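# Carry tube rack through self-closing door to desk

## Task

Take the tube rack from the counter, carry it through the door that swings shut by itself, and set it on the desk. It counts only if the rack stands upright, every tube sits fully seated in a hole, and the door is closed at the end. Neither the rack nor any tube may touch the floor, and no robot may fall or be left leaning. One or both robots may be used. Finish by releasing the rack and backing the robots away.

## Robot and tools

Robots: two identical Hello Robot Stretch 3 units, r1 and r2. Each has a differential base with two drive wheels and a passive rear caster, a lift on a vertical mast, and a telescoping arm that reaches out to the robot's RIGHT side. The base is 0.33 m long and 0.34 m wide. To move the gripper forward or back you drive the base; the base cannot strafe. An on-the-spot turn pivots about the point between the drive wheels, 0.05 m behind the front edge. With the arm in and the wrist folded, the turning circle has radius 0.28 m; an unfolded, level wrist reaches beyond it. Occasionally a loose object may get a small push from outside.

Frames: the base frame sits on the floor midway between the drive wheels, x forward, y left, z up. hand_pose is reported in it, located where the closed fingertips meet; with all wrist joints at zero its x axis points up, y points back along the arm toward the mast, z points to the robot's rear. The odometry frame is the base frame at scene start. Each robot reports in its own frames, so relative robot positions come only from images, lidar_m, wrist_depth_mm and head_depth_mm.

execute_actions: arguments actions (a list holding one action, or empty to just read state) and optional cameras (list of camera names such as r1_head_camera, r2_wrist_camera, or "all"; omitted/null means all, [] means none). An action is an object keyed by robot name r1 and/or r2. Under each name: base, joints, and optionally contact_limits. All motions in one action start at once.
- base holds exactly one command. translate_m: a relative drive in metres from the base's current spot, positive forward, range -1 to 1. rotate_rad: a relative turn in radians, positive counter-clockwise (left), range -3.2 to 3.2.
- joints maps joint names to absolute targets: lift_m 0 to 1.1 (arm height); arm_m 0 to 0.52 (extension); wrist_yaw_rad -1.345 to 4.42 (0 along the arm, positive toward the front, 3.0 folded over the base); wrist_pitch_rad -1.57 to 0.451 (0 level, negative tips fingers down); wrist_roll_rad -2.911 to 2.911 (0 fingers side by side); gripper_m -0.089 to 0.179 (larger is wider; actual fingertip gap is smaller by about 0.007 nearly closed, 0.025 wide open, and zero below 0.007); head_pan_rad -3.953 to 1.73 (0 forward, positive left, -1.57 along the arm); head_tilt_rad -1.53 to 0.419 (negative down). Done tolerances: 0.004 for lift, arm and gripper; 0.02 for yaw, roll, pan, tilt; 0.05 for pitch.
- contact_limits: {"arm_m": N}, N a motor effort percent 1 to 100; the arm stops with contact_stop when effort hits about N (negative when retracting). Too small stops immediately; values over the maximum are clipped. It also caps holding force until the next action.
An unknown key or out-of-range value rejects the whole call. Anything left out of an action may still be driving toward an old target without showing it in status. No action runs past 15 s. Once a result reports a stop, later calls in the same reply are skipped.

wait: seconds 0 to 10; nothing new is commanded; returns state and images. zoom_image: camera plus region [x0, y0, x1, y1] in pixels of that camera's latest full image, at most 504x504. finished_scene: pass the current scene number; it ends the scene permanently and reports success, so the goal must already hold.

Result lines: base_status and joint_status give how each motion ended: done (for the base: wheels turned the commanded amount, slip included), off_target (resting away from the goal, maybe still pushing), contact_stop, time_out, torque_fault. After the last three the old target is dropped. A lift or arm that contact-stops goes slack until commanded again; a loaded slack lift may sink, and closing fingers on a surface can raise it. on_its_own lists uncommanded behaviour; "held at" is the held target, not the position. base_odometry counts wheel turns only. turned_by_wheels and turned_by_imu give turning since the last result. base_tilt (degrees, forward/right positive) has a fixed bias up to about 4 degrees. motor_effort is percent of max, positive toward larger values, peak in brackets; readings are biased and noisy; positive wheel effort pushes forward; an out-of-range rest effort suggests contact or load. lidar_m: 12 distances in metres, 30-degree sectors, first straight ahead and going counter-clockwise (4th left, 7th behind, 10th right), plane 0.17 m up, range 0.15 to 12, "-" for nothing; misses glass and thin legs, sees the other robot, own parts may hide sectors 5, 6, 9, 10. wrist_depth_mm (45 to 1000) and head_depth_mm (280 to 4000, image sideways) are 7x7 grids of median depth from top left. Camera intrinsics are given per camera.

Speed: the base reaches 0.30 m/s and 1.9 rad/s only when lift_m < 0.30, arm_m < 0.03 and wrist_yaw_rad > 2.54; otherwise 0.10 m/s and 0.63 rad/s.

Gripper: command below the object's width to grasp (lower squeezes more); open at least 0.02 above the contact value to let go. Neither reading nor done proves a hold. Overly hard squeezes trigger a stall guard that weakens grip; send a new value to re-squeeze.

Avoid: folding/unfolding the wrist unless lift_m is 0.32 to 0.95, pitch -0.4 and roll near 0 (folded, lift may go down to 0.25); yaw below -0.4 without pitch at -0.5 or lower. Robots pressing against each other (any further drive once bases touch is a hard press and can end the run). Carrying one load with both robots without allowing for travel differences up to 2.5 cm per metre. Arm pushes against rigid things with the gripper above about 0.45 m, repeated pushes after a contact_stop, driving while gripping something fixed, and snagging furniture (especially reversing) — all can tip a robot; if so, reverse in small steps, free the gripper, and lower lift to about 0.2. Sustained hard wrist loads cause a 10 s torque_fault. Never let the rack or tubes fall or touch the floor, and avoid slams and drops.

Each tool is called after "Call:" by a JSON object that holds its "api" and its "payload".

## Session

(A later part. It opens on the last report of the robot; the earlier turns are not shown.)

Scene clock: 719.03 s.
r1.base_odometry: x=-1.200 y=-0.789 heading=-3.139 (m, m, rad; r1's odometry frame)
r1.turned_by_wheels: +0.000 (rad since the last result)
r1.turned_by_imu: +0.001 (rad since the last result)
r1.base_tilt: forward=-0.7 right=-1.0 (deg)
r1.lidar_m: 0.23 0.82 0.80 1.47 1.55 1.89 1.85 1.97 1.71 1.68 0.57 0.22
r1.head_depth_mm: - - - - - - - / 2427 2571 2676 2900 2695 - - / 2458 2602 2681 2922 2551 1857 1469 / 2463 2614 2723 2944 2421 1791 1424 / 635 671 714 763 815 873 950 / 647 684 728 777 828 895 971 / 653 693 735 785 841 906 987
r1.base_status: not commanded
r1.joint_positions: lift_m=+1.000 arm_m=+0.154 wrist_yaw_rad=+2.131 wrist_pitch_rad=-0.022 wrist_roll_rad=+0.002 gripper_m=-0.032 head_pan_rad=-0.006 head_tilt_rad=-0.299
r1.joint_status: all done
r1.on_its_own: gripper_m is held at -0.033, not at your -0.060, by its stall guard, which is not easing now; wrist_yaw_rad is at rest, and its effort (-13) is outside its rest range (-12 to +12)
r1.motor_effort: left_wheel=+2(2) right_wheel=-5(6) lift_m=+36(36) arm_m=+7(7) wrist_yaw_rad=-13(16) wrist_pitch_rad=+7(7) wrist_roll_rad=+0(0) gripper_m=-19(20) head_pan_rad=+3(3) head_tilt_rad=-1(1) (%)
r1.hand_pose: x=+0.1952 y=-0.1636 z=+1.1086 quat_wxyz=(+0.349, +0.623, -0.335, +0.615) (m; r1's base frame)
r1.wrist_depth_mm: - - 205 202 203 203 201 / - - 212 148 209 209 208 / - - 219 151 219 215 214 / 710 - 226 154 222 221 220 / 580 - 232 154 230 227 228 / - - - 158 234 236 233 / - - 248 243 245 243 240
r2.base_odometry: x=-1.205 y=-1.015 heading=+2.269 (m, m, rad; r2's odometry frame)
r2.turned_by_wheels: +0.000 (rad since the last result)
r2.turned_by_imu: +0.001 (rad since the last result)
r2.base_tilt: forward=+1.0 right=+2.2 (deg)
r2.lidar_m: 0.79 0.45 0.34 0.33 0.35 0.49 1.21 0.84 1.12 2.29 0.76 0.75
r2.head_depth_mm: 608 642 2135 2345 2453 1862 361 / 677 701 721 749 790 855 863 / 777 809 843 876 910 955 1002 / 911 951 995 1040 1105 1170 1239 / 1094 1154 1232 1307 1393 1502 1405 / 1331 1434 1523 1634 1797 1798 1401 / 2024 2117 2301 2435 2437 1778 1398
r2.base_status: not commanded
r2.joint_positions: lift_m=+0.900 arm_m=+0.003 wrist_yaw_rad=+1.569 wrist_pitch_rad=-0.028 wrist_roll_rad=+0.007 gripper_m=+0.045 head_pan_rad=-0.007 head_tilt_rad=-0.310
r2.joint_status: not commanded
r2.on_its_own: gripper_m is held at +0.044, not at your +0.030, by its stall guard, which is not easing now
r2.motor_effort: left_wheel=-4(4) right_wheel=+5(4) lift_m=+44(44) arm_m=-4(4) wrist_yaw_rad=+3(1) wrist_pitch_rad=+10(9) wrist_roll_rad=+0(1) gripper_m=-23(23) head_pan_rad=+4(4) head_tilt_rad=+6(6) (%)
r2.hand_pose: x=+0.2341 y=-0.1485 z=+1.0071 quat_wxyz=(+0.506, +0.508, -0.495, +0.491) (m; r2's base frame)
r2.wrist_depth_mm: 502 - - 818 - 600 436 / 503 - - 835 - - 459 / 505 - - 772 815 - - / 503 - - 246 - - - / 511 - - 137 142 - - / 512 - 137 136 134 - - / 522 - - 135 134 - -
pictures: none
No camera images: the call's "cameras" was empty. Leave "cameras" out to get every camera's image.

Call:
{"api": "execute_actions", "payload": {"actions": [{"r1": {"base": {"translate_m": -0.045}, "joints": {"arm_m": 0.180, "wrist_yaw_rad": 2.125}}}], "cameras": []}}

Call:
{"api": "execute_actions", "payload": {"actions": [{"r1": {"base": {"translate_m": -0.045}, "joints": {"arm_m": 0.214}}}], "cameras": []}}

Call:
{"api": "execute_actions", "payload": {"actions": [{"r1": {"base": {"translate_m": -0.04}, "joints": {"arm_m": 0.248}}}], "cameras": ["r1_wrist_camera"]}}

Scene clock: 742.17 s.
r1.base_odometry: x=-1.155 y=-0.789 heading=-3.139 (m, m, rad; r1's odometry frame)
r1.turned_by_wheels: +0.000 (rad since the last result)
r1.turned_by_imu: +0.001 (rad since the last result)
r1.base_tilt: forward=-0.6 right=-1.1 (deg)
r1.lidar_m: 0.82 0.87 0.83 1.48 1.55 1.84 1.81 1.91 1.70 1.67 0.59 0.23
r1.head_depth_mm: 2438 2579 2661 2913 2544 - - / 2488 2612 2722 2914 2538 1867 1474 / 2492 2630 2713 2933 2541 1877 1465 / 2493 2632 2752 2990 2420 1798 1424 / 674 715 757 808 862 931 1005 / 684 724 774 822 883 950 1032 / 692 734 780 834 891 963 1046
r1.base_status: done
r1.joint_positions: lift_m=+1.000 arm_m=+0.180 wrist_yaw_rad=+2.127 wrist_pitch_rad=-0.022 wrist_roll_rad=+0.002 gripper_m=-0.032 head_pan_rad=-0.006 head_tilt_rad=-0.299
r1.joint_status: all done
r1.on_its_own: gripper_m is held at -0.033, not at your -0.060, by its stall guard, which is not easing now
r1.motor_effort: left_wheel=+2(5) right_wheel=-4(13) lift_m=+36(36) arm_m=+5(7) wrist_yaw_rad=-3(20) wrist_pitch_rad=+7(7) wrist_roll_rad=+0(0) gripper_m=-19(21) head_pan_rad=+3(4) head_tilt_rad=+0(1) (%)
r1.hand_pose: x=+0.1957 y=-0.1895 z=+1.1086 quat_wxyz=(+0.350, +0.622, -0.337, +0.614) (m; r1's base frame)
r1.wrist_depth_mm: - - 204 140 207 211 213 / - 972 210 143 214 217 219 / - - 216 148 221 224 226 / 729 - 223 153 228 231 232 / - 649 228 155 236 238 241 / - - - 159 242 244 248 / - - 247 241 252 255 258
r2.base_odometry: x=-1.205 y=-1.015 heading=+2.269 (m, m, rad; r2's odometry frame)
r2.turned_by_wheels: +0.000 (rad since the last result)
r2.turned_by_imu: +0.001 (rad since the last result)
r2.base_tilt: forward=+1.0 right=+2.4 (deg)
r2.lidar_m: 0.86 0.45 0.34 0.33 0.35 0.49 1.21 0.84 1.12 2.29 0.79 0.80
r2.head_depth_mm: 658 679 711 763 2322 1856 361 / 735 763 791 823 855 896 900 / 830 870 906 939 989 1034 1093 / 962 1005 1048 1108 1170 1250 1300 / 1120 1192 1262 1341 1443 1540 1414 / 1342 1428 1508 1632 1769 1780 1398 / 2047 2136 2258 2434 2426 1759 1384
r2.base_status: not commanded
r2.joint_positions: lift_m=+0.900 arm_m=+0.003 wrist_yaw_rad=+1.569 wrist_pitch_rad=-0.028 wrist_roll_rad=+0.007 gripper_m=+0.045 head_pan_rad=-0.007 head_tilt_rad=-0.310
r2.joint_status: not commanded
r2.on_its_own: gripper_m is held at +0.044, not at your +0.030, by its stall guard, which is not easing now
r2.motor_effort: left_wheel=-4(4) right_wheel=+5(4) lift_m=+44(44) arm_m=-4(4) wrist_yaw_rad=+2(1) wrist_pitch_rad=+9(9) wrist_roll_rad=+0(0) gripper_m=-23(23) head_pan_rad=+4(4) head_tilt_rad=+6(6) (%)
r2.hand_pose: x=+0.2341 y=-0.1485 z=+1.0071 quat_wxyz=(+0.506, +0.508, -0.495, +0.491) (m; r2's base frame)
r2.wrist_depth_mm: 500 - - 882 - - 506 / 496 - - 904 855 - 610 / 498 - - 857 843 - - / 501 - - 248 - - - / 511 - - 137 142 - - / 515 - 137 135 134 - - / 521 - - 135 134 - -
pictures: none
No camera images: the call's "cameras" was empty. Leave "cameras" out to get every camera's image.

Scene clock: 743.57 s.
r1.base_odometry: x=-1.110 y=-0.789 heading=-3.139 (m, m, rad; r1's odometry frame)
r1.turned_by_wheels: +0.000 (rad since the last result)
r1.turned_by_imu: +0.000 (rad since the last result)
r1.base_tilt: forward=-0.7 right=-1.1 (deg)
r1.lidar_m: 0.86 0.92 0.86 1.48 1.56 1.80 1.76 1.87 1.70 1.67 0.59 0.24
r1.head_depth_mm: 2473 2607 2710 2965 2563 1884 1465 / 2522 2659 2764 2983 2571 1872 1472 / 2540 2670 2767 2952 2540 1872 1465 / 2540 2675 2814 3003 2432 1795 1425 / 710 754 801 856 917 985 1065 / 729 768 818 871 933 1008 1088 / 735 777 826 880 945 1016 1107
r1.base_status: done
r1.joint_positions: lift_m=+1.000 arm_m=+0.214 wrist_yaw_rad=+2.128 wrist_pitch_rad=-0.022 wrist_roll_rad=+0.002 gripper_m=-0.032 head_pan_rad=-0.006 head_tilt_rad=-0.299
r1.joint_status: all done
r1.on_its_own: gripper_m is held at -0.033, not at your -0.060, by its stall guard, which is not easing now
r1.motor_effort: left_wheel=+2(3) right_wheel=-3(12) lift_m=+36(36) arm_m=+5(7) wrist_yaw_rad=-4(9) wrist_pitch_rad=+7(7) wrist_roll_rad=+0(0) gripper_m=-18(20) head_pan_rad=+4(3) head_tilt_rad=-1(0) (%)
r1.hand_pose: x=+0.1956 y=-0.2233 z=+1.1086 quat_wxyz=(+0.350, +0.622, -0.336, +0.614) (m; r1's base frame)
r1.wrist_depth_mm: - - 203 141 211 220 225 / - - 208 143 218 225 232 / - - 215 148 227 232 240 / 814 - 220 153 233 240 247 / - - 226 156 239 249 256 / - - 232 159 251 256 264 / - - 244 243 258 266 276
r2.base_odometry: x=-1.205 y=-1.015 heading=+2.269 (m, m, rad; r2's odometry frame)
r2.turned_by_wheels: +0.000 (rad since the last result)
r2.turned_by_imu: +0.000 (rad since the last result)
r2.base_tilt: forward=+1.1 right=+2.3 (deg)
r2.lidar_m: 0.93 0.45 0.34 0.33 0.35 0.49 1.21 0.84 1.12 2.28 0.82 0.85
r2.head_depth_mm: 718 741 767 800 856 1724 361 / 791 820 856 892 928 972 946 / 883 917 968 1010 1060 1123 1182 / 1001 1049 1107 1157 1222 1314 1345 / 1154 1225 1305 1379 1466 1590 1421 / 1330 1432 1527 1625 1777 1786 1399 / 2012 2141 2298 2416 2447 1769 1390
r2.base_status: not commanded
r2.joint_positions: lift_m=+0.900 arm_m=+0.003 wrist_yaw_rad=+1.569 wrist_pitch_rad=-0.028 wrist_roll_rad=+0.007 gripper_m=+0.045 head_pan_rad=-0.007 head_tilt_rad=-0.310
r2.joint_status: not commanded
r2.on_its_own: gripper_m is held at +0.044, not at your +0.030, by its stall guard, which is not easing now
r2.motor_effort: left_wheel=-4(4) right_wheel=+4(4) lift_m=+44(44) arm_m=-4(4) wrist_yaw_rad=+2(1) wrist_pitch_rad=+9(9) wrist_roll_rad=+0(0) gripper_m=-22(22) head_pan_rad=+4(4) head_tilt_rad=+6(6) (%)
r2.hand_pose: x=+0.2341 y=-0.1485 z=+1.0071 quat_wxyz=(+0.506, +0.508, -0.495, +0.491) (m; r2's base frame)
r2.wrist_depth_mm: 496 - - 943 748 - 551 / 499 - - 976 741 - - / 501 - - 960 766 - - / 505 - - 248 730 - - / 519 - - 137 142 - - / 513 - 137 136 134 - - / 522 - - 134 133 - -
pictures: none
No camera images: the call's "cameras" was empty. Leave "cameras" out to get every camera's image.

Scene clock: 744.93 s.
r1.base_odometry: x=-1.070 y=-0.789 heading=-3.138 (m, m, rad; r1's odometry frame)
r1.turned_by_wheels: +0.000 (rad since the last result)
r1.turned_by_imu: +0.000 (rad since the last result)
r1.base_tilt: forward=-0.6 right=-1.1 (deg)
r1.lidar_m: 0.90 0.91 0.88 1.48 1.56 1.75 1.73 1.83 1.70 1.66 0.56 0.25
r1.head_depth_mm: 2515 2655 2774 2965 2562 1868 1479 / 2516 2678 2815 3022 2549 1864 1472 / 2573 2729 2790 3033 2545 1860 1478 / 2584 2716 2868 3086 2411 1791 1428 / 748 794 840 899 958 1035 1119 / 760 809 857 915 980 1052 1149 / 769 815 867 924 992 1070 1161
r1.base_status: done
r1.joint_positions: lift_m=+1.000 arm_m=+0.248 wrist_yaw_rad=+2.129 wrist_pitch_rad=-0.022 wrist_roll_rad=+0.002 gripper_m=-0.032 head_pan_rad=-0.006 head_tilt_rad=-0.299
r1.joint_status: all done
r1.on_its_own: gripper_m is held at -0.033, not at your -0.060, by its stall guard, which is not easing now
r1.motor_effort: left_wheel=+2(6) right_wheel=-3(14) lift_m=+36(36) arm_m=+6(6) wrist_yaw_rad=-5(6) wrist_pitch_rad=+7(7) wrist_roll_rad=+0(0) gripper_m=-18(19) head_pan_rad=+3(3) head_tilt_rad=-1(0) (%)
r1.hand_pose: x=+0.1955 y=-0.2571 z=+1.1087 quat_wxyz=(+0.350, +0.622, -0.336, +0.614) (m; r1's base frame)
r1.wrist_depth_mm: - - 204 144 219 229 241 / - - 208 148 225 235 248 / - - 213 152 233 243 258 / - - 219 157 238 251 265 / - - 225 158 247 261 274 / - - 231 161 259 269 285 / - - 244 248 266 281 295
r2.base_odometry: x=-1.205 y=-1.015 heading=+2.269 (m, m, rad; r2's odometry frame)
r2.turned_by_wheels: +0.000 (rad since the last result)
r2.turned_by_imu: +0.000 (rad since the last result)
r2.base_tilt: forward=+1.1 right=+2.3 (deg)
r2.lidar_m: 0.99 0.45 0.34 0.33 0.34 0.49 1.21 0.84 1.12 2.29 0.85 0.88
r2.head_depth_mm: 763 791 820 851 897 974 362 / 835 872 906 943 993 1042 1015 / 927 965 1015 1060 1117 1176 1245 / 1035 1090 1149 1215 1284 1366 1383 / 1167 1245 1322 1412 1498 1604 1410 / 1327 1408 1527 1626 1780 1790 1402 / 2030 2139 2296 2455 2440 1761 1401
r2.base_status: not commanded
r2.joint_positions: lift_m=+0.900 arm_m=+0.003 wrist_yaw_rad=+1.569 wrist_pitch_rad=-0.028 wrist_roll_rad=+0.007 gripper_m=+0.045 head_pan_rad=-0.007 head_tilt_rad=-0.310
r2.joint_status: not commanded
r2.on_its_own: gripper_m is held at +0.044, not at your +0.030, by its stall guard, which is not easing now
r2.motor_effort: left_wheel=-4(4) right_wheel=+4(4) lift_m=+44(44) arm_m=-4(4) wrist_yaw_rad=+1(3) wrist_pitch_rad=+9(10) wrist_roll_rad=+0(0) gripper_m=-23(22) head_pan_rad=+4(4) head_tilt_rad=+6(6) (%)
r2.hand_pose: x=+0.2341 y=-0.1485 z=+1.0071 quat_wxyz=(+0.506, +0.508, -0.495, +0.491) (m; r2's base frame)
r2.wrist_depth_mm: 498 - - 999 775 - 582 / 502 - - - 789 - - / 506 - - - 766 - - / 502 - - 246 759 - - / 509 - - 137 142 - - / 515 - 137 136 134 - - / 523 - - 135 134 - -
pictures: r1_wrist_camera
Images, in order (width x height): r1_wrist_camera 644x364.

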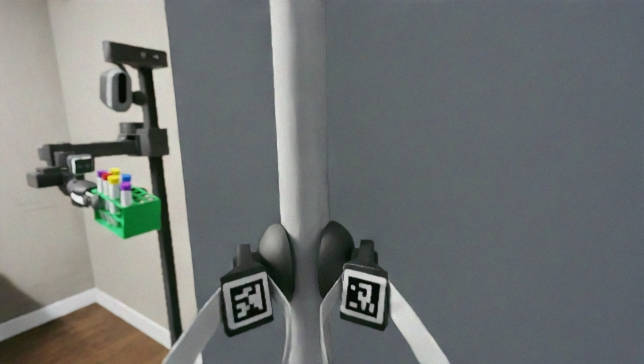

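Call:
{"api": "execute_actions", "payload": {"actions": [{"r1": {"base": {"translate_m": -0.04}, "joints": {"arm_m": 0.286}}}], "cameras": []}}

Call:
{"api": "execute_actions", "payload": {"actions": [{"r1": {"base": {"translate_m": -0.035}, "joints": {"arm_m": 0.323}}}], "cameras": []}}

Call:
{"api": "execute_actions", "payload": {"actions": [{"r1": {"base": {"translate_m": -0.03}, "joints": {"arm_m": 0.358}}}], "cameras": []}}

Call:
{"api": "execute_actions", "payload": {"actions": [{"r1": {"base": {"translate_m": -0.03}, "joints": {"arm_m": 0.397}}}], "cameras": ["r1_wrist_camera"]}}

Scene clock: 756.97 s.
r1.base_odometry: x=-1.030 y=-0.788 heading=-3.138 (m, m, rad; r1's odometry frame)
r1.turned_by_wheels: +0.000 (rad since the last result)
r1.turned_by_imu: +0.001 (rad since the last result)
r1.base_tilt: forward=-0.5 right=-1.1 (deg)
r1.lidar_m: 0.78 0.91 0.91 1.48 1.56 1.72 1.68 1.79 1.70 1.66 1.23 0.83
r1.head_depth_mm: 655 694 738 789 842 909 990 / 650 689 730 781 836 900 977 / 645 681 726 772 828 890 968 / 642 677 714 757 801 880 955 / 777 822 875 940 1004 1081 1173 / 797 844 898 958 1025 1105 1198 / 805 851 908 968 1037 1118 1217
r1.base_status: done
r1.joint_positions: lift_m=+1.000 arm_m=+0.286 wrist_yaw_rad=+2.128 wrist_pitch_rad=-0.020 wrist_roll_rad=+0.002 gripper_m=-0.032 head_pan_rad=-0.006 head_tilt_rad=-0.299
r1.joint_status: all done
r1.on_its_own: gripper_m is held at -0.033, not at your -0.060, by its stall guard, which is not easing now
r1.motor_effort: left_wheel=+0(7) right_wheel=+0(13) lift_m=+36(36) arm_m=+4(8) wrist_yaw_rad=-4(15) wrist_pitch_rad=+7(7) wrist_roll_rad=+0(0) gripper_m=-11(18) head_pan_rad=+4(3) head_tilt_rad=-1(1) (%)
r1.hand_pose: x=+0.1957 y=-0.2953 z=+1.1091 quat_wxyz=(+0.349, +0.622, -0.337, +0.614) (m; r1's base frame)
r1.wrist_depth_mm: - - - 772 685 624 572 / - - - 796 699 652 588 / - - - 801 726 649 591 / - - - 836 740 661 611 / - - - 820 774 691 608 / - - - - 783 710 641 / - - - 946 801 730 644
r2.base_odometry: x=-1.205 y=-1.015 heading=+2.269 (m, m, rad; r2's odometry frame)
r2.turned_by_wheels: +0.000 (rad since the last result)
r2.turned_by_imu: +0.001 (rad since the last result)
r2.base_tilt: forward=+1.1 right=+2.3 (deg)
r2.lidar_m: 0.63 0.45 0.34 0.33 0.35 0.49 1.21 0.84 1.12 2.29 0.88 0.91
r2.head_depth_mm: 1982 2121 2241 2380 2447 1837 361 / 1980 2122 2217 2391 2496 1823 1305 / 2004 2108 2257 2386 2518 1813 1430 / 1997 2127 2255 2402 2498 1797 1425 / 1973 2076 2200 2374 2222 1790 1406 / 710 712 718 720 719 718 980 / 1979 2114 2229 2428 2310 1757 1387
r2.base_status: not commanded
r2.joint_positions: lift_m=+0.900 arm_m=+0.003 wrist_yaw_rad=+1.569 wrist_pitch_rad=-0.028 wrist_roll_rad=+0.007 gripper_m=+0.045 head_pan_rad=-0.007 head_tilt_rad=-0.310
r2.joint_status: not commanded
r2.on_its_own: gripper_m is held at +0.044, not at your +0.030, by its stall guard, which is not easing now
r2.motor_effort: left_wheel=-3(4) right_wheel=+5(5) lift_m=+44(44) arm_m=-4(5) wrist_yaw_rad=+1(1) wrist_pitch_rad=+9(9) wrist_roll_rad=+0(1) gripper_m=-23(24) head_pan_rad=+4(4) head_tilt_rad=+6(6) (%)
r2.hand_pose: x=+0.2341 y=-0.1485 z=+1.0071 quat_wxyz=(+0.506, +0.508, -0.495, +0.491) (m; r2's base frame)
r2.wrist_depth_mm: 496 599 - - - - 587 / 503 - - - - - 836 / 504 - - - - - - / 508 - - 246 - - - / 510 - 652 137 142 - - / 520 - 137 135 134 - - / 520 - 651 135 133 - -
pictures: none
No camera images: the call's "cameras" was empty. Leave "cameras" out to get every camera's image.

Scene clock: 758.27 s.
r1.base_odometry: x=-0.995 y=-0.788 heading=-3.138 (m, m, rad; r1's odometry frame)
r1.turned_by_wheels: +0.000 (rad since the last result)
r1.turned_by_imu: +0.000 (rad since the last result)
r1.base_tilt: forward=-0.6 right=-1.1 (deg)
r1.lidar_m: 0.98 0.94 0.95 1.48 1.56 1.68 1.65 1.75 1.69 1.66 1.29 1.00
r1.head_depth_mm: 793 838 886 942 1006 1081 1169 / 800 847 895 954 1019 1092 1183 / 810 852 907 962 1030 1105 1196 / 814 857 911 968 1042 1121 1217 / 811 862 913 981 1045 1122 1211 / 827 879 932 995 1064 1145 1245 / 837 887 946 1005 1075 1161 1258
r1.base_status: done
r1.joint_positions: lift_m=+1.000 arm_m=+0.323 wrist_yaw_rad=+2.128 wrist_pitch_rad=-0.020 wrist_roll_rad=+0.002 gripper_m=-0.032 head_pan_rad=-0.006 head_tilt_rad=-0.299
r1.joint_status: all done
r1.on_its_own: gripper_m is held at -0.033, not at your -0.060, by its stall guard, which is not easing now
r1.motor_effort: left_wheel=+1(6) right_wheel=+0(5) lift_m=+36(37) arm_m=+5(6) wrist_yaw_rad=-3(4) wrist_pitch_rad=+7(6) wrist_roll_rad=+0(0) gripper_m=-11(11) head_pan_rad=+3(3) head_tilt_rad=-1(2) (%)
r1.hand_pose: x=+0.1957 y=-0.3324 z=+1.1091 quat_wxyz=(+0.350, +0.622, -0.337, +0.614) (m; r1's base frame)
r1.wrist_depth_mm: - - - 968 845 719 639 / - - - - 837 756 657 / - - - - 891 764 687 / - 942 - - 914 771 700 / - - - - 947 793 699 / - - - - 970 850 733 / - - - - 980 860 736
r2.base_odometry: x=-1.205 y=-1.015 heading=+2.269 (m, m, rad; r2's odometry frame)
r2.turned_by_wheels: +0.000 (rad since the last result)
r2.turned_by_imu: +0.000 (rad since the last result)
r2.base_tilt: forward=+1.0 right=+2.3 (deg)
r2.lidar_m: 1.09 0.44 0.34 0.33 0.35 0.49 1.21 0.84 1.12 2.29 0.91 0.93
r2.head_depth_mm: 1985 2108 2248 2373 2479 1853 362 / 1999 2110 2254 2410 2478 1834 1322 / 1988 2102 2227 2374 2498 1828 1430 / 2008 2125 2279 2410 2499 1817 1417 / 1943 2075 2225 2376 2238 1814 1410 / 1158 1199 1246 1321 1381 1446 1354 / 816 840 869 895 915 951 984
r2.base_status: not commanded
r2.joint_positions: lift_m=+0.900 arm_m=+0.003 wrist_yaw_rad=+1.569 wrist_pitch_rad=-0.028 wrist_roll_rad=+0.007 gripper_m=+0.045 head_pan_rad=-0.007 head_tilt_rad=-0.310
r2.joint_status: not commanded
r2.on_its_own: gripper_m is held at +0.044, not at your +0.030, by its stall guard, which is not easing now
r2.motor_effort: left_wheel=-4(4) right_wheel=+5(5) lift_m=+44(44) arm_m=-4(4) wrist_yaw_rad=+1(1) wrist_pitch_rad=+9(9) wrist_roll_rad=-1(0) gripper_m=-23(23) head_pan_rad=+4(4) head_tilt_rad=+6(6) (%)
r2.hand_pose: x=+0.2341 y=-0.1485 z=+1.0071 quat_wxyz=(+0.506, +0.508, -0.495, +0.491) (m; r2's base frame)
r2.wrist_depth_mm: 501 728 - - - - 603 / 499 742 - - - - - / 506 683 - - - - - / 507 688 - 246 - - - / 508 698 - 137 142 - - / 514 753 137 136 134 - - / 516 688 987 135 134 - -
pictures: none
No camera images: the call's "cameras" was empty. Leave "cameras" out to get every camera's image.

Scene clock: 760.43 s.
r1.base_odometry: x=-0.965 y=-0.788 heading=-3.138 (m, m, rad; r1's odometry frame)
r1.turned_by_wheels: +0.000 (rad since the last result)
r1.turned_by_imu: +0.000 (rad since the last result)
r1.base_tilt: forward=-0.7 right=-1.0 (deg)
r1.lidar_m: 1.01 0.96 1.52 1.49 1.57 1.65 1.62 1.72 1.69 1.66 1.33 1.03
r1.head_depth_mm: 819 865 917 974 1038 1116 1196 / 824 872 924 986 1051 1129 1216 / 832 881 935 996 1060 1140 1234 / 840 885 937 1000 1076 1154 1252 / 842 889 947 1013 1075 1159 1259 / 856 904 962 1023 1100 1184 1282 / 863 914 974 1039 1113 1193 1304
r1.base_status: done
r1.joint_positions: lift_m=+1.000 arm_m=+0.358 wrist_yaw_rad=+2.128 wrist_pitch_rad=-0.020 wrist_roll_rad=+0.002 gripper_m=-0.032 head_pan_rad=-0.006 head_tilt_rad=-0.299
r1.joint_status: all done
r1.on_its_own: gripper_m is held at -0.033, not at your -0.060, by its stall guard, which is not easing now
r1.motor_effort: left_wheel=+1(4) right_wheel=+0(4) lift_m=+36(36) arm_m=+4(5) wrist_yaw_rad=-3(4) wrist_pitch_rad=+7(7) wrist_roll_rad=+0(0) gripper_m=-11(11) head_pan_rad=+3(4) head_tilt_rad=-1(2) (%)
r1.hand_pose: x=+0.1957 y=-0.3675 z=+1.1091 quat_wxyz=(+0.350, +0.622, -0.337, +0.614) (m; r1's base frame)
r1.wrist_depth_mm: - - - - 894 761 682 / - - - - 914 761 681 / - - - - 924 783 680 / - 969 - - 975 800 709 / - - - - 998 830 719 / - - - - 985 842 718 / - - - - - 884 743
r2.base_odometry: x=-1.205 y=-1.015 heading=+2.269 (m, m, rad; r2's odometry frame)
r2.turned_by_wheels: +0.000 (rad since the last result)
r2.turned_by_imu: +0.000 (rad since the last result)
r2.base_tilt: forward=+1.0 right=+2.3 (deg)
r2.lidar_m: 1.09 0.45 0.34 0.33 0.35 0.49 1.21 0.84 1.12 2.28 0.94 0.95
r2.head_depth_mm: 1983 2097 2250 2389 2482 1855 361 / 2011 2097 2242 2384 2476 1821 1318 / 1990 2108 2239 2400 2509 1834 1431 / 1987 2128 2260 2397 2470 1818 1420 / 1953 2073 2219 2359 2237 1805 1420 / 1155 1200 1256 1312 1376 1439 1368 / 817 843 868 895 915 953 983
r2.base_status: not commanded
r2.joint_positions: lift_m=+0.900 arm_m=+0.003 wrist_yaw_rad=+1.569 wrist_pitch_rad=-0.028 wrist_roll_rad=+0.007 gripper_m=+0.045 head_pan_rad=-0.007 head_tilt_rad=-0.310
r2.joint_status: not commanded
r2.on_its_own: gripper_m is held at +0.044, not at your +0.030, by its stall guard, which is not easing now
r2.motor_effort: left_wheel=-4(4) right_wheel=+5(4) lift_m=+44(44) arm_m=-4(4) wrist_yaw_rad=+3(1) wrist_pitch_rad=+9(9) wrist_roll_rad=+0(0) gripper_m=-23(23) head_pan_rad=+4(4) head_tilt_rad=+6(6) (%)
r2.hand_pose: x=+0.2341 y=-0.1485 z=+1.0071 quat_wxyz=(+0.506, +0.508, -0.495, +0.491) (m; r2's base frame)
r2.wrist_depth_mm: 500 719 - - - - - / 501 734 - - - - - / 504 690 - - - - - / 504 699 - 247 - - - / 514 704 - 137 142 - - / 512 742 137 136 134 - - / 517 698 997 135 133 - -
pictures: none
No camera images: the call's "cameras" was empty. Leave "cameras" out to get every camera's image.

Scene clock: 762.50 s.
r1.base_odometry: x=-0.935 y=-0.788 heading=-3.138 (m, m, rad; r1's odometry frame)
r1.turned_by_wheels: +0.000 (rad since the last result)
r1.turned_by_imu: +0.000 (rad since the last result)
r1.base_tilt: forward=-0.6 right=-1.0 (deg)
r1.lidar_m: 1.03 0.98 1.52 1.49 1.57 1.62 1.59 1.69 1.69 1.65 1.36 1.06
r1.head_depth_mm: 843 890 944 1004 1068 1143 1241 / 853 899 955 1017 1082 1163 1257 / 858 908 965 1028 1091 1171 1271 / 866 917 970 1026 1113 1198 1295 / 869 917 977 1039 1111 1200 1298 / 884 934 993 1059 1134 1220 1323 / 889 941 1001 1071 1149 1237 1329
r1.base_status: done
r1.joint_positions: lift_m=+1.000 arm_m=+0.397 wrist_yaw_rad=+2.128 wrist_pitch_rad=-0.020 wrist_roll_rad=+0.002 gripper_m=-0.032 head_pan_rad=-0.006 head_tilt_rad=-0.299
r1.joint_status: all done
r1.on_its_own: gripper_m is held at -0.033, not at your -0.060, by its stall guard, which is not easing now
r1.motor_effort: left_wheel=+0(5) right_wheel=+0(5) lift_m=+36(36) arm_m=+5(4) wrist_yaw_rad=-3(3) wrist_pitch_rad=+7(6) wrist_roll_rad=+0(0) gripper_m=-11(11) head_pan_rad=+3(3) head_tilt_rad=-1(1) (%)
r1.hand_pose: x=+0.1957 y=-0.4065 z=+1.1091 quat_wxyz=(+0.350, +0.622, -0.337, +0.614) (m; r1's base frame)
r1.wrist_depth_mm: - - - - 888 772 676 / - - - - 931 779 704 / - - - - 919 806 719 / - - - - 944 803 730 / - - - - 982 842 762 / - - - - - 888 764 / - - - - - 886 788
r2.base_odometry: x=-1.205 y=-1.015 heading=+2.269 (m, m, rad; r2's odometry frame)
r2.turned_by_wheels: +0.000 (rad since the last result)
r2.turned_by_imu: +0.000 (rad since the last result)
r2.base_tilt: forward=+1.0 right=+2.3 (deg)
r2.lidar_m: 1.09 0.45 0.34 0.33 0.34 0.49 1.21 0.84 1.12 2.29 0.96 0.99
r2.head_depth_mm: 1988 2091 2250 2393 2460 1860 362 / 1978 2104 2228 2381 2473 1819 1303 / 1998 2083 2211 2387 2452 1838 1430 / 1986 2097 2264 2397 2508 1818 1419 / 1958 2053 2230 2367 2232 1779 1416 / 1156 1197 1253 1320 1380 1442 1369 / 817 841 867 897 917 948 978
r2.base_status: not commanded
r2.joint_positions: lift_m=+0.900 arm_m=+0.003 wrist_yaw_rad=+1.569 wrist_pitch_rad=-0.028 wrist_roll_rad=+0.007 gripper_m=+0.045 head_pan_rad=-0.007 head_tilt_rad=-0.310
r2.joint_status: not commanded
r2.on_its_own: gripper_m is held at +0.044, not at your +0.030, by its stall guard, which is not easing now
r2.motor_effort: left_wheel=-4(4) right_wheel=+4(4) lift_m=+44(44) arm_m=-4(4) wrist_yaw_rad=+2(1) wrist_pitch_rad=+9(9) wrist_roll_rad=+0(0) gripper_m=-24(23) head_pan_rad=+4(4) head_tilt_rad=+6(6) (%)
r2.hand_pose: x=+0.2341 y=-0.1485 z=+1.0071 quat_wxyz=(+0.506, +0.508, -0.495, +0.491) (m; r2's base frame)
r2.wrist_depth_mm: 505 728 - - - - - / 507 728 - - - - - / 506 686 - - - - - / 504 698 - 245 - - - / 512 694 - 137 142 - - / 519 739 137 136 134 - - / 525 703 - 135 134 - -
pictures: r1_wrist_camera
Images, in order (width x height): r1_wrist_camera 644x364.

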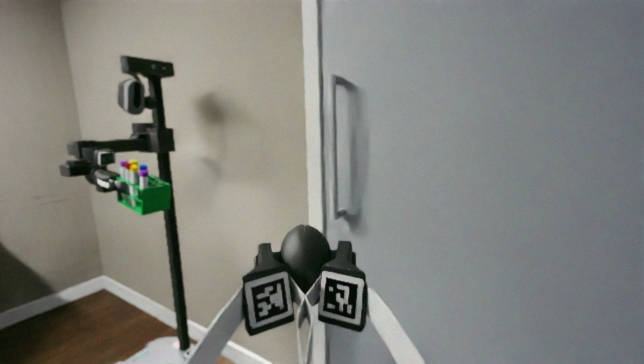

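Call:
{"api": "execute_actions", "payload": {"actions": [{"r1": {"base": {"translate_m": 0.755}, "joints": {"arm_m": 0.0, "gripper_m": 0.10, "wrist_yaw_rad": 2.10}}, "r2": {"joints": {"wrist_yaw_rad": 2.0}}}], "cameras": ["r1_wrist_camera", "r2_wrist_camera"]}}

Scene clock: 877.67 s.
r1.base_odometry: x=-1.690 y=-0.791 heading=-3.138 (m, m, rad; r1's odometry frame)
r1.turned_by_wheels: +0.000 (rad since the last result)
r1.turned_by_imu: +0.005 (rad since the last result)
r1.base_tilt: forward=-0.7 right=-1.1 (deg)
r1.lidar_m: 0.28 0.29 0.44 0.63 1.53 2.17 2.34 2.27 1.74 0.86 0.37 0.29
r1.head_depth_mm: - - - - - - 288 / - - - - - 283 298 / - - - - - - 305 / - - - - - 288 308 / - - - - - 289 312 / - - - - - 291 304 / - - - - - 284 301
r1.base_status: done
r1.joint_positions: lift_m=+1.000 arm_m=+0.003 wrist_yaw_rad=+2.103 wrist_pitch_rad=-0.020 wrist_roll_rad=+0.002 gripper_m=+0.100 head_pan_rad=-0.006 head_tilt_rad=-0.299
r1.joint_status: all done
joint sent to its limit — the command would take r1.arm_m past its lower limit, so that joint was sent only as far as its limit.
r1.motor_effort: left_wheel=+0(5) right_wheel=+0(5) lift_m=+36(36) arm_m=-5(5) wrist_yaw_rad=-3(5) wrist_pitch_rad=+6(7) wrist_roll_rad=+0(0) gripper_m=+0(82) head_pan_rad=+3(3) head_tilt_rad=-1(2) (%)
r1.hand_pose: x=+0.1991 y=-0.0185 z=+1.1091 quat_wxyz=(+0.357, +0.618, -0.345, +0.610) (m; r1's base frame)
r1.wrist_depth_mm: 455 348 260 214 198 173 154 / 495 368 271 222 204 179 157 / 520 383 281 229 208 181 160 / 564 407 292 238 216 186 164 / 618 427 298 243 222 190 168 / 677 494 306 255 241 193 170 / 727 474 347 259 234 194 175
r2.base_odometry: x=-1.205 y=-1.015 heading=+2.269 (m, m, rad; r2's odometry frame)
r2.turned_by_wheels: +0.000 (rad since the last result)
r2.turned_by_imu: +0.002 (rad since the last result)
r2.base_tilt: forward=+1.0 right=+2.3 (deg)
r2.lidar_m: 0.52 0.44 0.34 0.33 0.34 0.49 1.21 0.84 1.12 2.29 2.40 2.44
r2.head_depth_mm: 1989 2099 2160 2371 2473 1864 1451 / 1989 2107 464 2390 2454 1843 1475 / 1976 433 454 496 2291 1751 1532 / 1954 552 588 785 2376 1676 328 / 1749 1613 712 1780 2227 1776 1408 / 1157 1208 1257 1201 1374 1435 1360 / 817 841 866 689 920 949 984
r2.base_status: not commanded
r2.joint_positions: lift_m=+0.900 arm_m=+0.003 wrist_yaw_rad=+1.998 wrist_pitch_rad=-0.028 wrist_roll_rad=+0.007 gripper_m=+0.045 head_pan_rad=-0.007 head_tilt_rad=-0.310
r2.joint_status: all done
r2.on_its_own: gripper_m is held at +0.044, not at your +0.030, by its stall guard, which is not easing now
r2.motor_effort: left_wheel=-4(4) right_wheel=+4(4) lift_m=+44(44) arm_m=-5(5) wrist_yaw_rad=+3(4) wrist_pitch_rad=+9(9) wrist_roll_rad=+0(0) gripper_m=-23(24) head_pan_rad=+4(4) head_tilt_rad=+6(6) (%)
r2.hand_pose: x=+0.2112 y=-0.0421 z=+1.0071 quat_wxyz=(+0.390, +0.602, -0.375, +0.587) (m; r2's base frame)
r2.wrist_depth_mm: 351 426 564 849 498 365 380 / 351 429 579 887 691 - - / 358 438 591 699 427 - - / 361 444 600 202 429 - - / 368 450 542 137 142 - - / 371 452 137 136 134 - - / 374 441 546 134 133 - -
pictures: r1_wrist_camera, r2_wrist_camera
Images, in order (width x height): r1_wrist_camera 644x364, r2_wrist_camera 644x364.

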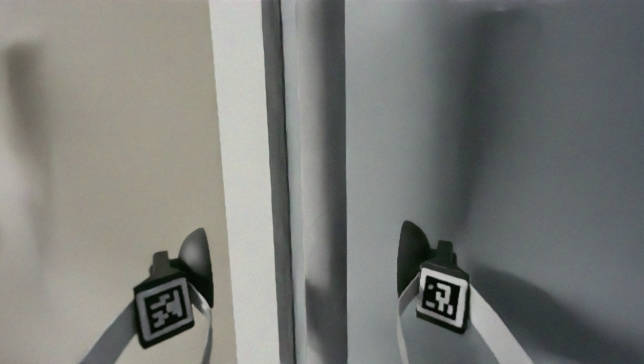

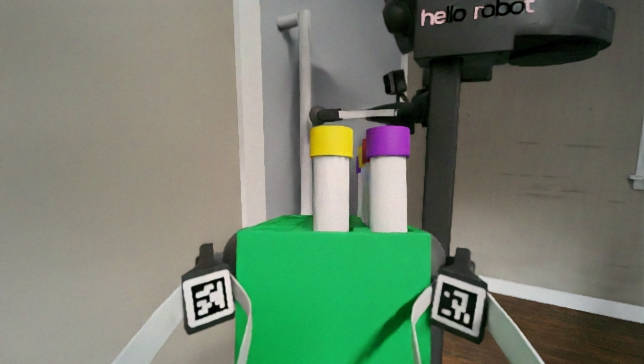

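Same state as before. I'll repeat the regrasp, then pull again.

Call:
{"api": "execute_actions", "payload": {"actions": [{"r1": {"base": {"translate_m": 0.03}, "joints": {"wrist_yaw_rad": 2.16, "gripper_m": 0.075}}}], "cameras": []}}

Call:
{"api": "execute_actions", "payload": {"actions": [{"r1": {"joints": {"gripper_m": -0.06}}}], "cameras": ["r1_wrist_camera"]}}

Scene clock: 884.40 s.
r1.base_odometry: x=-1.720 y=-0.791 heading=-3.138 (m, m, rad; r1's odometry frame)
r1.turned_by_wheels: +0.000 (rad since the last result)
r1.turned_by_imu: +0.001 (rad since the last result)
r1.base_tilt: forward=-0.7 right=-1.1 (deg)
r1.lidar_m: 0.25 0.25 0.39 0.63 1.52 2.18 2.37 2.26 1.75 0.77 0.33 0.26
r1.head_depth_mm: - - - - - - - / - - - - - - - / - - - - - - - / - - - - - - - / - - - - - - - / - - - - - - - / - - - - - - -
r1.base_status: done
r1.joint_positions: lift_m=+1.000 arm_m=+0.003 wrist_yaw_rad=+2.157 wrist_pitch_rad=-0.020 wrist_roll_rad=+0.002 gripper_m=+0.075 head_pan_rad=-0.006 head_tilt_rad=-0.299
r1.joint_status: all done
r1.motor_effort: left_wheel=+0(6) right_wheel=+0(4) lift_m=+36(37) arm_m=-5(6) wrist_yaw_rad=+4(5) wrist_pitch_rad=+7(7) wrist_roll_rad=+0(0) gripper_m=+0(79) head_pan_rad=+3(3) head_tilt_rad=-1(2) (%)
r1.hand_pose: x=+0.1917 y=-0.0067 z=+1.1091 quat_wxyz=(+0.341, +0.627, -0.328, +0.619) (m; r1's base frame)
r1.wrist_depth_mm: 463 337 240 131 175 152 133 / 495 353 247 136 181 155 136 / 559 377 255 141 185 159 139 / 616 398 270 147 190 163 142 / 663 413 274 151 191 167 145 / 741 464 271 155 - 170 148 / 804 513 298 160 209 171 152
r2.base_odometry: x=-1.205 y=-1.015 heading=+2.269 (m, m, rad; r2's odometry frame)
r2.turned_by_wheels: +0.000 (rad since the last result)
r2.turned_by_imu: +0.001 (rad since the last result)
r2.base_tilt: forward=+1.0 right=+2.2 (deg)
r2.lidar_m: 0.52 0.44 0.34 0.33 0.34 0.49 1.21 0.84 1.12 2.29 2.40 2.44
r2.head_depth_mm: 1985 2085 2212 2371 2456 1862 1460 / 1980 2114 462 2376 2505 1867 1481 / 1979 2068 462 2399 2487 1828 1526 / 1955 434 451 491 536 576 327 / 1654 548 572 1847 2238 1793 1409 / 1158 1186 1240 1203 1380 1454 1358 / 815 842 867 832 921 956 982
r2.base_status: not commanded
r2.joint_positions: lift_m=+0.900 arm_m=+0.003 wrist_yaw_rad=+1.998 wrist_pitch_rad=-0.028 wrist_roll_rad=+0.007 gripper_m=+0.045 head_pan_rad=-0.007 head_tilt_rad=-0.310
r2.joint_status: not commanded
r2.on_its_own: gripper_m is held at +0.044, not at your +0.030, by its stall guard, which is not easing now
r2.motor_effort: left_wheel=-4(4) right_wheel=+4(5) lift_m=+44(44) arm_m=-4(4) wrist_yaw_rad=+1(3) wrist_pitch_rad=+9(9) wrist_roll_rad=+0(0) gripper_m=-24(22) head_pan_rad=+4(4) head_tilt_rad=+6(6) (%)
r2.hand_pose: x=+0.2112 y=-0.0421 z=+1.0071 quat_wxyz=(+0.390, +0.602, -0.375, +0.587) (m; r2's base frame)
r2.wrist_depth_mm: 349 427 577 859 405 369 - / 352 430 579 874 657 - - / 355 437 590 698 440 - - / 360 442 599 203 441 - - / 365 447 539 137 142 - - / 367 456 137 136 134 - - / 373 441 546 135 134 - -
pictures: none
No camera images: the call's "cameras" was empty. Leave "cameras" out to get every camera's image.

Scene clock: 886.23 s.
r1.base_odometry: x=-1.720 y=-0.791 heading=-3.138 (m, m, rad; r1's odometry frame)
r1.turned_by_wheels: +0.000 (rad since the last result)
r1.turned_by_imu: +0.000 (rad since the last result)
r1.base_tilt: forward=-0.6 right=-1.1 (deg)
r1.lidar_m: 0.25 0.25 0.39 0.64 1.52 2.18 2.37 2.27 1.75 0.77 0.33 0.26
r1.head_depth_mm: - - - - - - - / - - - - - - - / - - - - - - - / - - - - - - - / - - - - - - - / - - - - - - - / - - - - - - -
r1.base_status: not commanded
r1.joint_positions: lift_m=+1.000 arm_m=+0.003 wrist_yaw_rad=+2.140 wrist_pitch_rad=-0.020 wrist_roll_rad=+0.002 gripper_m=-0.059 head_pan_rad=-0.006 head_tilt_rad=-0.299
r1.joint_status: all done
r1.on_its_own: wrist_yaw_rad is at rest, and its effort (+24) is outside its rest range (-12 to +12)
r1.motor_effort: left_wheel=-3(3) right_wheel=+0(1) lift_m=+36(36) arm_m=-5(5) wrist_yaw_rad=+24(25) wrist_pitch_rad=+7(7) wrist_roll_rad=+0(0) gripper_m=-31(100) head_pan_rad=+3(3) head_tilt_rad=-1(1) (%)
r1.hand_pose: x=+0.1941 y=-0.0103 z=+1.1091 quat_wxyz=(+0.346, +0.624, -0.333, +0.616) (m; r1's base frame)
r1.wrist_depth_mm: 440 319 231 128 172 148 132 / 464 338 242 132 175 152 133 / 507 357 250 137 180 155 137 / 559 372 263 143 184 160 139 / 623 393 280 144 190 161 142 / 660 421 334 146 188 167 146 / 742 457 292 156 205 170 148
r2.base_odometry: x=-1.205 y=-1.015 heading=+2.269 (m, m, rad; r2's odometry frame)
r2.turned_by_wheels: +0.000 (rad since the last result)
r2.turned_by_imu: +0.000 (rad since the last result)
r2.base_tilt: forward=+1.0 right=+2.3 (deg)
r2.lidar_m: 0.52 0.45 0.34 0.33 0.34 0.49 1.21 0.85 1.12 2.29 2.41 2.44
r2.head_depth_mm: 1977 2102 2203 2405 2450 1861 1440 / 1982 2103 463 2408 2441 1826 1478 / 1978 2104 462 2394 2491 1822 1519 / 1962 435 450 491 538 574 326 / 1671 549 574 1838 2260 1792 1411 / 1148 1192 1242 1210 1376 1446 1361 / 816 833 863 677 906 942 976
r2.base_status: not commanded
r2.joint_positions: lift_m=+0.900 arm_m=+0.003 wrist_yaw_rad=+1.998 wrist_pitch_rad=-0.028 wrist_roll_rad=+0.007 gripper_m=+0.045 head_pan_rad=-0.007 head_tilt_rad=-0.310
r2.joint_status: not commanded
r2.on_its_own: gripper_m is held at +0.044, not at your +0.030, by its stall guard, which is not easing now
r2.motor_effort: left_wheel=-4(3) right_wheel=+4(5) lift_m=+44(44) arm_m=-5(4) wrist_yaw_rad=+3(2) wrist_pitch_rad=+9(9) wrist_roll_rad=+0(0) gripper_m=-23(22) head_pan_rad=+4(4) head_tilt_rad=+6(6) (%)
r2.hand_pose: x=+0.2112 y=-0.0421 z=+1.0071 quat_wxyz=(+0.390, +0.602, -0.375, +0.587) (m; r2's base frame)
r2.wrist_depth_mm: 352 426 572 850 403 370 - / 356 433 576 885 675 - - / 356 440 583 699 440 - - / 362 444 599 202 444 - - / 364 449 544 137 142 - - / 371 452 137 135 134 - - / 375 438 553 134 134 - -
pictures: r1_wrist_camera
Images, in order (width x height): r1_wrist_camera 644x364.

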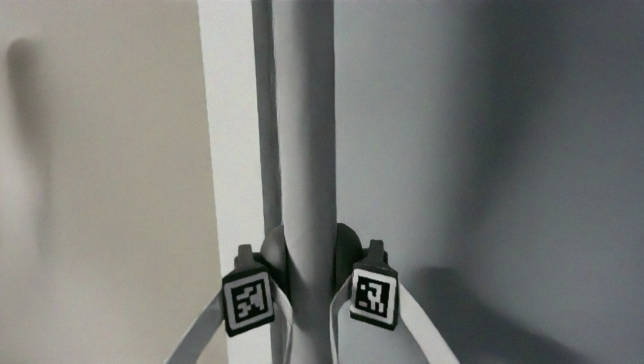

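Call:
{"api": "execute_actions", "payload": {"actions": [{"r1": {"base": {"translate_m": -0.15}, "joints": {"arm_m": 0.012, "wrist_yaw_rad": 2.13}}}], "cameras": []}}

Call:
{"api": "execute_actions", "payload": {"actions": [{"r1": {"base": {"translate_m": -0.10}, "joints": {"arm_m": 0.033}}}], "cameras": []}}

Call:
{"api": "execute_actions", "payload": {"actions": [{"r1": {"base": {"translate_m": -0.08}, "joints": {"arm_m": 0.058}}}], "cameras": []}}

Call:
{"api": "execute_actions", "payload": {"actions": [{"r1": {"base": {"translate_m": -0.07}, "joints": {"arm_m": 0.086}}}], "cameras": []}}

Scene clock: 897.53 s.
r1.base_odometry: x=-1.571 y=-0.790 heading=-3.138 (m, m, rad; r1's odometry frame)
r1.turned_by_wheels: +0.000 (rad since the last result)
r1.turned_by_imu: +0.001 (rad since the last result)
r1.base_tilt: forward=-0.5 right=-1.1 (deg)
r1.lidar_m: 0.25 0.41 0.62 0.65 1.53 2.19 2.22 2.25 1.74 1.21 0.39 0.27
r1.head_depth_mm: - - - - - - - / - - - - - - - / - - - - - - - / - - - - - - - / - - - - - - - / - - - - - 428 467 / 307 329 354 379 408 444 483
r1.base_status: done
r1.joint_positions: lift_m=+1.000 arm_m=+0.012 wrist_yaw_rad=+2.126 wrist_pitch_rad=-0.020 wrist_roll_rad=+0.002 gripper_m=-0.032 head_pan_rad=-0.006 head_tilt_rad=-0.299
r1.joint_status: all done
r1.on_its_own: gripper_m is held at -0.033, not at your -0.060, by its stall guard, which is not easing now
r1.motor_effort: left_wheel=+0(9) right_wheel=-2(12) lift_m=+36(36) arm_m=+4(8) wrist_yaw_rad=+5(22) wrist_pitch_rad=+7(7) wrist_roll_rad=+0(0) gripper_m=-21(22) head_pan_rad=+3(3) head_tilt_rad=-1(1) (%)
r1.hand_pose: x=+0.1960 y=-0.0219 z=+1.1090 quat_wxyz=(+0.350, +0.622, -0.338, +0.614) (m; r1's base frame)
r1.wrist_depth_mm: 787 580 457 130 178 161 146 / 864 605 476 134 181 163 149 / 884 645 479 138 188 168 153 / 957 678 504 144 191 172 156 / - 710 535 145 198 178 161 / - 735 594 148 199 182 163 / - 811 560 161 214 186 169
r2.base_odometry: x=-1.205 y=-1.015 heading=+2.269 (m, m, rad; r2's odometry frame)
r2.turned_by_wheels: +0.000 (rad since the last result)
r2.turned_by_imu: +0.001 (rad since the last result)
r2.base_tilt: forward=+1.0 right=+2.3 (deg)
r2.lidar_m: 0.63 0.45 0.34 0.33 0.34 0.49 1.21 0.84 1.12 2.29 2.41 0.55
r2.head_depth_mm: 1977 439 461 483 2431 1861 1443 / 1941 515 745 2295 561 594 639 / 1994 569 597 2391 2486 1821 1524 / 2008 2112 2246 2412 2495 1814 327 / 1961 2055 2224 2155 2229 1787 1403 / 792 800 810 819 822 833 834 / 490 521 2247 2381 2324 1718 1386
r2.base_status: not commanded
r2.joint_positions: lift_m=+0.900 arm_m=+0.003 wrist_yaw_rad=+1.998 wrist_pitch_rad=-0.028 wrist_roll_rad=+0.007 gripper_m=+0.045 head_pan_rad=-0.007 head_tilt_rad=-0.310
r2.joint_status: not commanded
r2.on_its_own: gripper_m is held at +0.044, not at your +0.030, by its stall guard, which is not easing now
r2.motor_effort: left_wheel=-4(4) right_wheel=+4(4) lift_m=+44(44) arm_m=-4(5) wrist_yaw_rad=+3(2) wrist_pitch_rad=+9(9) wrist_roll_rad=+0(0) gripper_m=-23(22) head_pan_rad=+4(4) head_tilt_rad=+6(6) (%)
r2.hand_pose: x=+0.2112 y=-0.0421 z=+1.0071 quat_wxyz=(+0.390, +0.602, -0.375, +0.587) (m; r2's base frame)
r2.wrist_depth_mm: 350 429 569 750 - 462 332 / 354 432 580 792 - 629 - / 358 434 593 801 629 663 - / 364 439 607 203 - - - / 368 451 536 137 142 - - / 370 449 137 136 134 410 - / 373 442 543 135 133 - -
pictures: none
No camera images: the call's "cameras" was empty. Leave "cameras" out to get every camera's image.

Scene clock: 899.53 s.
r1.base_odometry: x=-1.471 y=-0.790 heading=-3.138 (m, m, rad; r1's odometry frame)
r1.turned_by_wheels: +0.000 (rad since the last result)
r1.turned_by_imu: +0.000 (rad since the last result)
r1.base_tilt: forward=-0.6 right=-1.0 (deg)
r1.lidar_m: 0.24 0.53 0.67 1.47 1.54 2.16 2.12 2.25 1.73 1.52 0.44 0.27
r1.head_depth_mm: - - - - - - 285 / - - - - - - - / - - - - - - - / - - - - - - - / - - - - - - - / - 420 446 479 518 556 605 / 407 434 462 493 528 570 619
r1.base_status: done
r1.joint_positions: lift_m=+1.000 arm_m=+0.033 wrist_yaw_rad=+2.127 wrist_pitch_rad=-0.020 wrist_roll_rad=+0.002 gripper_m=-0.032 head_pan_rad=-0.006 head_tilt_rad=-0.299
r1.joint_status: all done
r1.on_its_own: gripper_m is held at -0.033, not at your -0.060, by its stall guard, which is not easing now
r1.motor_effort: left_wheel=+0(6) right_wheel=-2(9) lift_m=+36(36) arm_m=+5(9) wrist_yaw_rad=+3(30) wrist_pitch_rad=+7(7) wrist_roll_rad=+0(0) gripper_m=-20(22) head_pan_rad=+4(3) head_tilt_rad=-1(1) (%)
r1.hand_pose: x=+0.1958 y=-0.0425 z=+1.1090 quat_wxyz=(+0.350, +0.622, -0.337, +0.614) (m; r1's base frame)
r1.wrist_depth_mm: 890 724 573 132 183 169 158 / 984 762 601 136 189 174 161 / 944 830 632 141 192 177 165 / - 872 658 146 199 182 169 / - 905 703 148 204 189 174 / 440 969 767 151 209 193 177 / - - 727 227 220 198 182
r2.base_odometry: x=-1.205 y=-1.015 heading=+2.269 (m, m, rad; r2's odometry frame)
r2.turned_by_wheels: +0.000 (rad since the last result)
r2.turned_by_imu: +0.000 (rad since the last result)
r2.base_tilt: forward=+1.0 right=+2.3 (deg)
r2.lidar_m: 0.62 0.45 0.34 0.33 0.34 0.49 1.21 0.84 1.12 2.29 2.40 0.59
r2.head_depth_mm: 1986 547 698 2362 2498 1644 658 / 1959 2070 794 2365 2473 1838 1486 / 1992 2093 2221 2375 2509 1833 1518 / 1976 2087 2241 2331 2369 1804 327 / 508 540 573 615 663 863 738 / 1324 1413 1522 1619 1773 1708 1403 / 2007 2163 2271 2445 2389 1771 1390
r2.base_status: not commanded
r2.joint_positions: lift_m=+0.900 arm_m=+0.003 wrist_yaw_rad=+1.998 wrist_pitch_rad=-0.028 wrist_roll_rad=+0.007 gripper_m=+0.045 head_pan_rad=-0.007 head_tilt_rad=-0.310
r2.joint_status: not commanded
r2.on_its_own: gripper_m is held at +0.044, not at your +0.030, by its stall guard, which is not easing now
r2.motor_effort: left_wheel=-4(4) right_wheel=+5(5) lift_m=+44(44) arm_m=-4(4) wrist_yaw_rad=+1(2) wrist_pitch_rad=+10(9) wrist_roll_rad=+0(0) gripper_m=-22(23) head_pan_rad=+4(4) head_tilt_rad=+6(6) (%)
r2.hand_pose: x=+0.2112 y=-0.0421 z=+1.0071 quat_wxyz=(+0.390, +0.602, -0.375, +0.587) (m; r2's base frame)
r2.wrist_depth_mm: 351 429 566 - - - 461 / 357 431 578 - - - 612 / 359 436 589 - 590 - - / 362 445 599 202 625 - - / 365 451 546 137 142 - - / 368 453 137 136 134 - - / 371 445 543 135 134 - 403
pictures: none
No camera images: the call's "cameras" was empty. Leave "cameras" out to get every camera's image.

Scene clock: 901.27 s.
r1.base_odometry: x=-1.391 y=-0.790 heading=-3.138 (m, m, rad; r1's odometry frame)
r1.turned_by_wheels: +0.000 (rad since the last result)
r1.turned_by_imu: +0.000 (rad since the last result)
r1.base_tilt: forward=-0.6 right=-1.0 (deg)
r1.lidar_m: 0.23 0.62 0.70 1.47 1.54 2.08 2.04 2.17 1.72 1.69 0.48 0.27
r1.head_depth_mm: - - - - - - - / - - - - - - - / - - - - - - - / - - - - - - - / - - - - - 637 692 / 467 498 529 567 609 657 718 / 481 510 542 579 620 671 728
r1.base_status: done
r1.joint_positions: lift_m=+1.000 arm_m=+0.058 wrist_yaw_rad=+2.128 wrist_pitch_rad=-0.020 wrist_roll_rad=+0.002 gripper_m=-0.032 head_pan_rad=-0.006 head_tilt_rad=-0.299
r1.joint_status: all done
r1.on_its_own: gripper_m is held at -0.033, not at your -0.060, by its stall guard, which is not easing now
r1.motor_effort: left_wheel=+0(6) right_wheel=-3(11) lift_m=+36(36) arm_m=+5(9) wrist_yaw_rad=+2(28) wrist_pitch_rad=+7(7) wrist_roll_rad=+0(0) gripper_m=-20(22) head_pan_rad=+4(3) head_tilt_rad=-1(1) (%)
r1.hand_pose: x=+0.1956 y=-0.0673 z=+1.1090 quat_wxyz=(+0.349, +0.622, -0.337, +0.614) (m; r1's base frame)
r1.wrist_depth_mm: 674 901 216 134 189 177 168 / 726 961 219 138 195 182 171 / 762 943 228 143 198 186 176 / 779 - 780 148 205 191 180 / 464 - 844 150 211 197 185 / 480 - 932 152 216 203 190 / - - 836 232 227 209 195
r2.base_odometry: x=-1.205 y=-1.015 heading=+2.269 (m, m, rad; r2's odometry frame)
r2.turned_by_wheels: +0.000 (rad since the last result)
r2.turned_by_imu: +0.000 (rad since the last result)
r2.base_tilt: forward=+1.0 right=+2.3 (deg)
r2.lidar_m: 0.64 0.45 0.34 0.33 0.34 0.49 1.21 0.84 1.12 2.29 2.40 0.63
r2.head_depth_mm: 1968 2070 826 2371 2501 1866 1440 / 1999 2078 2217 2390 2476 1843 1465 / 1992 2104 2194 2338 2389 1828 1504 / 549 569 597 640 689 730 327 / 802 841 889 936 997 1063 905 / 1329 1415 1511 1632 1774 1711 1399 / 2008 2135 2274 2420 2416 1774 1400
r2.base_status: not commanded
r2.joint_positions: lift_m=+0.900 arm_m=+0.003 wrist_yaw_rad=+1.998 wrist_pitch_rad=-0.028 wrist_roll_rad=+0.007 gripper_m=+0.045 head_pan_rad=-0.007 head_tilt_rad=-0.310
r2.joint_status: not commanded
r2.on_its_own: gripper_m is held at +0.044, not at your +0.030, by its stall guard, which is not easing now
r2.motor_effort: left_wheel=-4(4) right_wheel=+5(5) lift_m=+44(44) arm_m=-4(4) wrist_yaw_rad=+2(2) wrist_pitch_rad=+9(9) wrist_roll_rad=+0(0) gripper_m=-22(23) head_pan_rad=+4(4) head_tilt_rad=+6(7) (%)
r2.hand_pose: x=+0.2112 y=-0.0421 z=+1.0071 quat_wxyz=(+0.390, +0.602, -0.375, +0.587) (m; r2's base frame)
r2.wrist_depth_mm: 350 428 573 - - - - / 352 434 575 - - - 624 / 360 439 584 - 552 - - / 362 445 611 202 553 - - / 366 448 540 137 142 - - / 373 452 137 136 134 - - / 373 448 541 135 134 - -
pictures: none
No camera images: the call's "cameras" was empty. Leave "cameras" out to get every camera's image.

Scene clock: 902.97 s.
r1.base_odometry: x=-1.321 y=-0.789 heading=-3.138 (m, m, rad; r1's odometry frame)
r1.turned_by_wheels: +0.000 (rad since the last result)
r1.turned_by_imu: +0.000 (rad since the last result)
r1.base_tilt: forward=-0.6 right=-1.1 (deg)
r1.lidar_m: 0.23 0.69 0.73 1.47 1.54 2.01 1.97 2.09 1.72 1.69 0.51 0.26
r1.head_depth_mm: - - - - - - 285 / - - - - - - - / - - - - - - - / - - - - - - - / 532 566 599 635 679 730 794 / 535 566 605 645 692 747 810 / 544 577 612 655 700 758 820
r1.base_status: done
r1.joint_positions: lift_m=+1.000 arm_m=+0.086 wrist_yaw_rad=+2.129 wrist_pitch_rad=-0.021 wrist_roll_rad=+0.002 gripper_m=-0.032 head_pan_rad=-0.006 head_tilt_rad=-0.299
r1.joint_status: all done
r1.on_its_own: gripper_m is held at -0.033, not at your -0.060, by its stall guard, which is not easing now
r1.motor_effort: left_wheel=+1(6) right_wheel=-3(11) lift_m=+36(36) arm_m=+5(8) wrist_yaw_rad=+2(24) wrist_pitch_rad=+7(7) wrist_roll_rad=+0(0) gripper_m=-20(21) head_pan_rad=+3(4) head_tilt_rad=-1(1) (%)
r1.hand_pose: x=+0.1956 y=-0.0952 z=+1.1090 quat_wxyz=(+0.349, +0.622, -0.337, +0.614) (m; r1's base frame)
r1.wrist_depth_mm: 700 961 210 135 194 186 178 / 679 - 216 139 199 190 183 / - - 221 143 204 195 187 / - - 232 148 209 201 193 / 539 602 948 151 216 207 198 / - - - 154 220 214 204 / - - 258 237 232 220 209
r2.base_odometry: x=-1.205 y=-1.015 heading=+2.269 (m, m, rad; r2's odometry frame)
r2.turned_by_wheels: +0.000 (rad since the last result)
r2.turned_by_imu: +0.000 (rad since the last result)
r2.base_tilt: forward=+1.0 right=+2.3 (deg)
r2.lidar_m: 0.67 0.44 0.34 0.33 0.35 0.49 1.21 0.84 1.12 2.28 2.40 0.67
r2.head_depth_mm: 1987 2069 2186 2379 2478 1869 1451 / 1950 2094 2237 2396 2478 1838 1473 / 578 598 625 666 719 1621 836 / 719 752 782 818 853 887 327 / 964 1006 1070 1130 1203 1284 1170 / 1331 1413 1515 1634 1770 1731 1400 / 2032 2135 2270 2410 2441 1764 1392
r2.base_status: not commanded
r2.joint_positions: lift_m=+0.900 arm_m=+0.003 wrist_yaw_rad=+1.998 wrist_pitch_rad=-0.028 wrist_roll_rad=+0.007 gripper_m=+0.045 head_pan_rad=-0.007 head_tilt_rad=-0.310
r2.joint_status: not commanded
r2.on_its_own: gripper_m is held at +0.044, not at your +0.030, by its stall guard, which is not easing now
r2.motor_effort: left_wheel=-4(4) right_wheel=+5(4) lift_m=+44(44) arm_m=-4(5) wrist_yaw_rad=+3(2) wrist_pitch_rad=+10(9) wrist_roll_rad=+0(0) gripper_m=-23(23) head_pan_rad=+4(4) head_tilt_rad=+6(6) (%)
r2.hand_pose: x=+0.2112 y=-0.0421 z=+1.0071 quat_wxyz=(+0.390, +0.602, -0.375, +0.587) (m; r2's base frame)
r2.wrist_depth_mm: 350 428 568 - - 568 - / 355 433 579 - - 584 656 / 358 433 583 - 745 574 - / 360 442 598 202 648 620 - / 365 447 542 137 142 - - / 371 453 137 136 134 - - / 373 442 546 135 134 - -
pictures: none
No camera images: the call's "cameras" was empty. Leave "cameras" out to get every camera's image.


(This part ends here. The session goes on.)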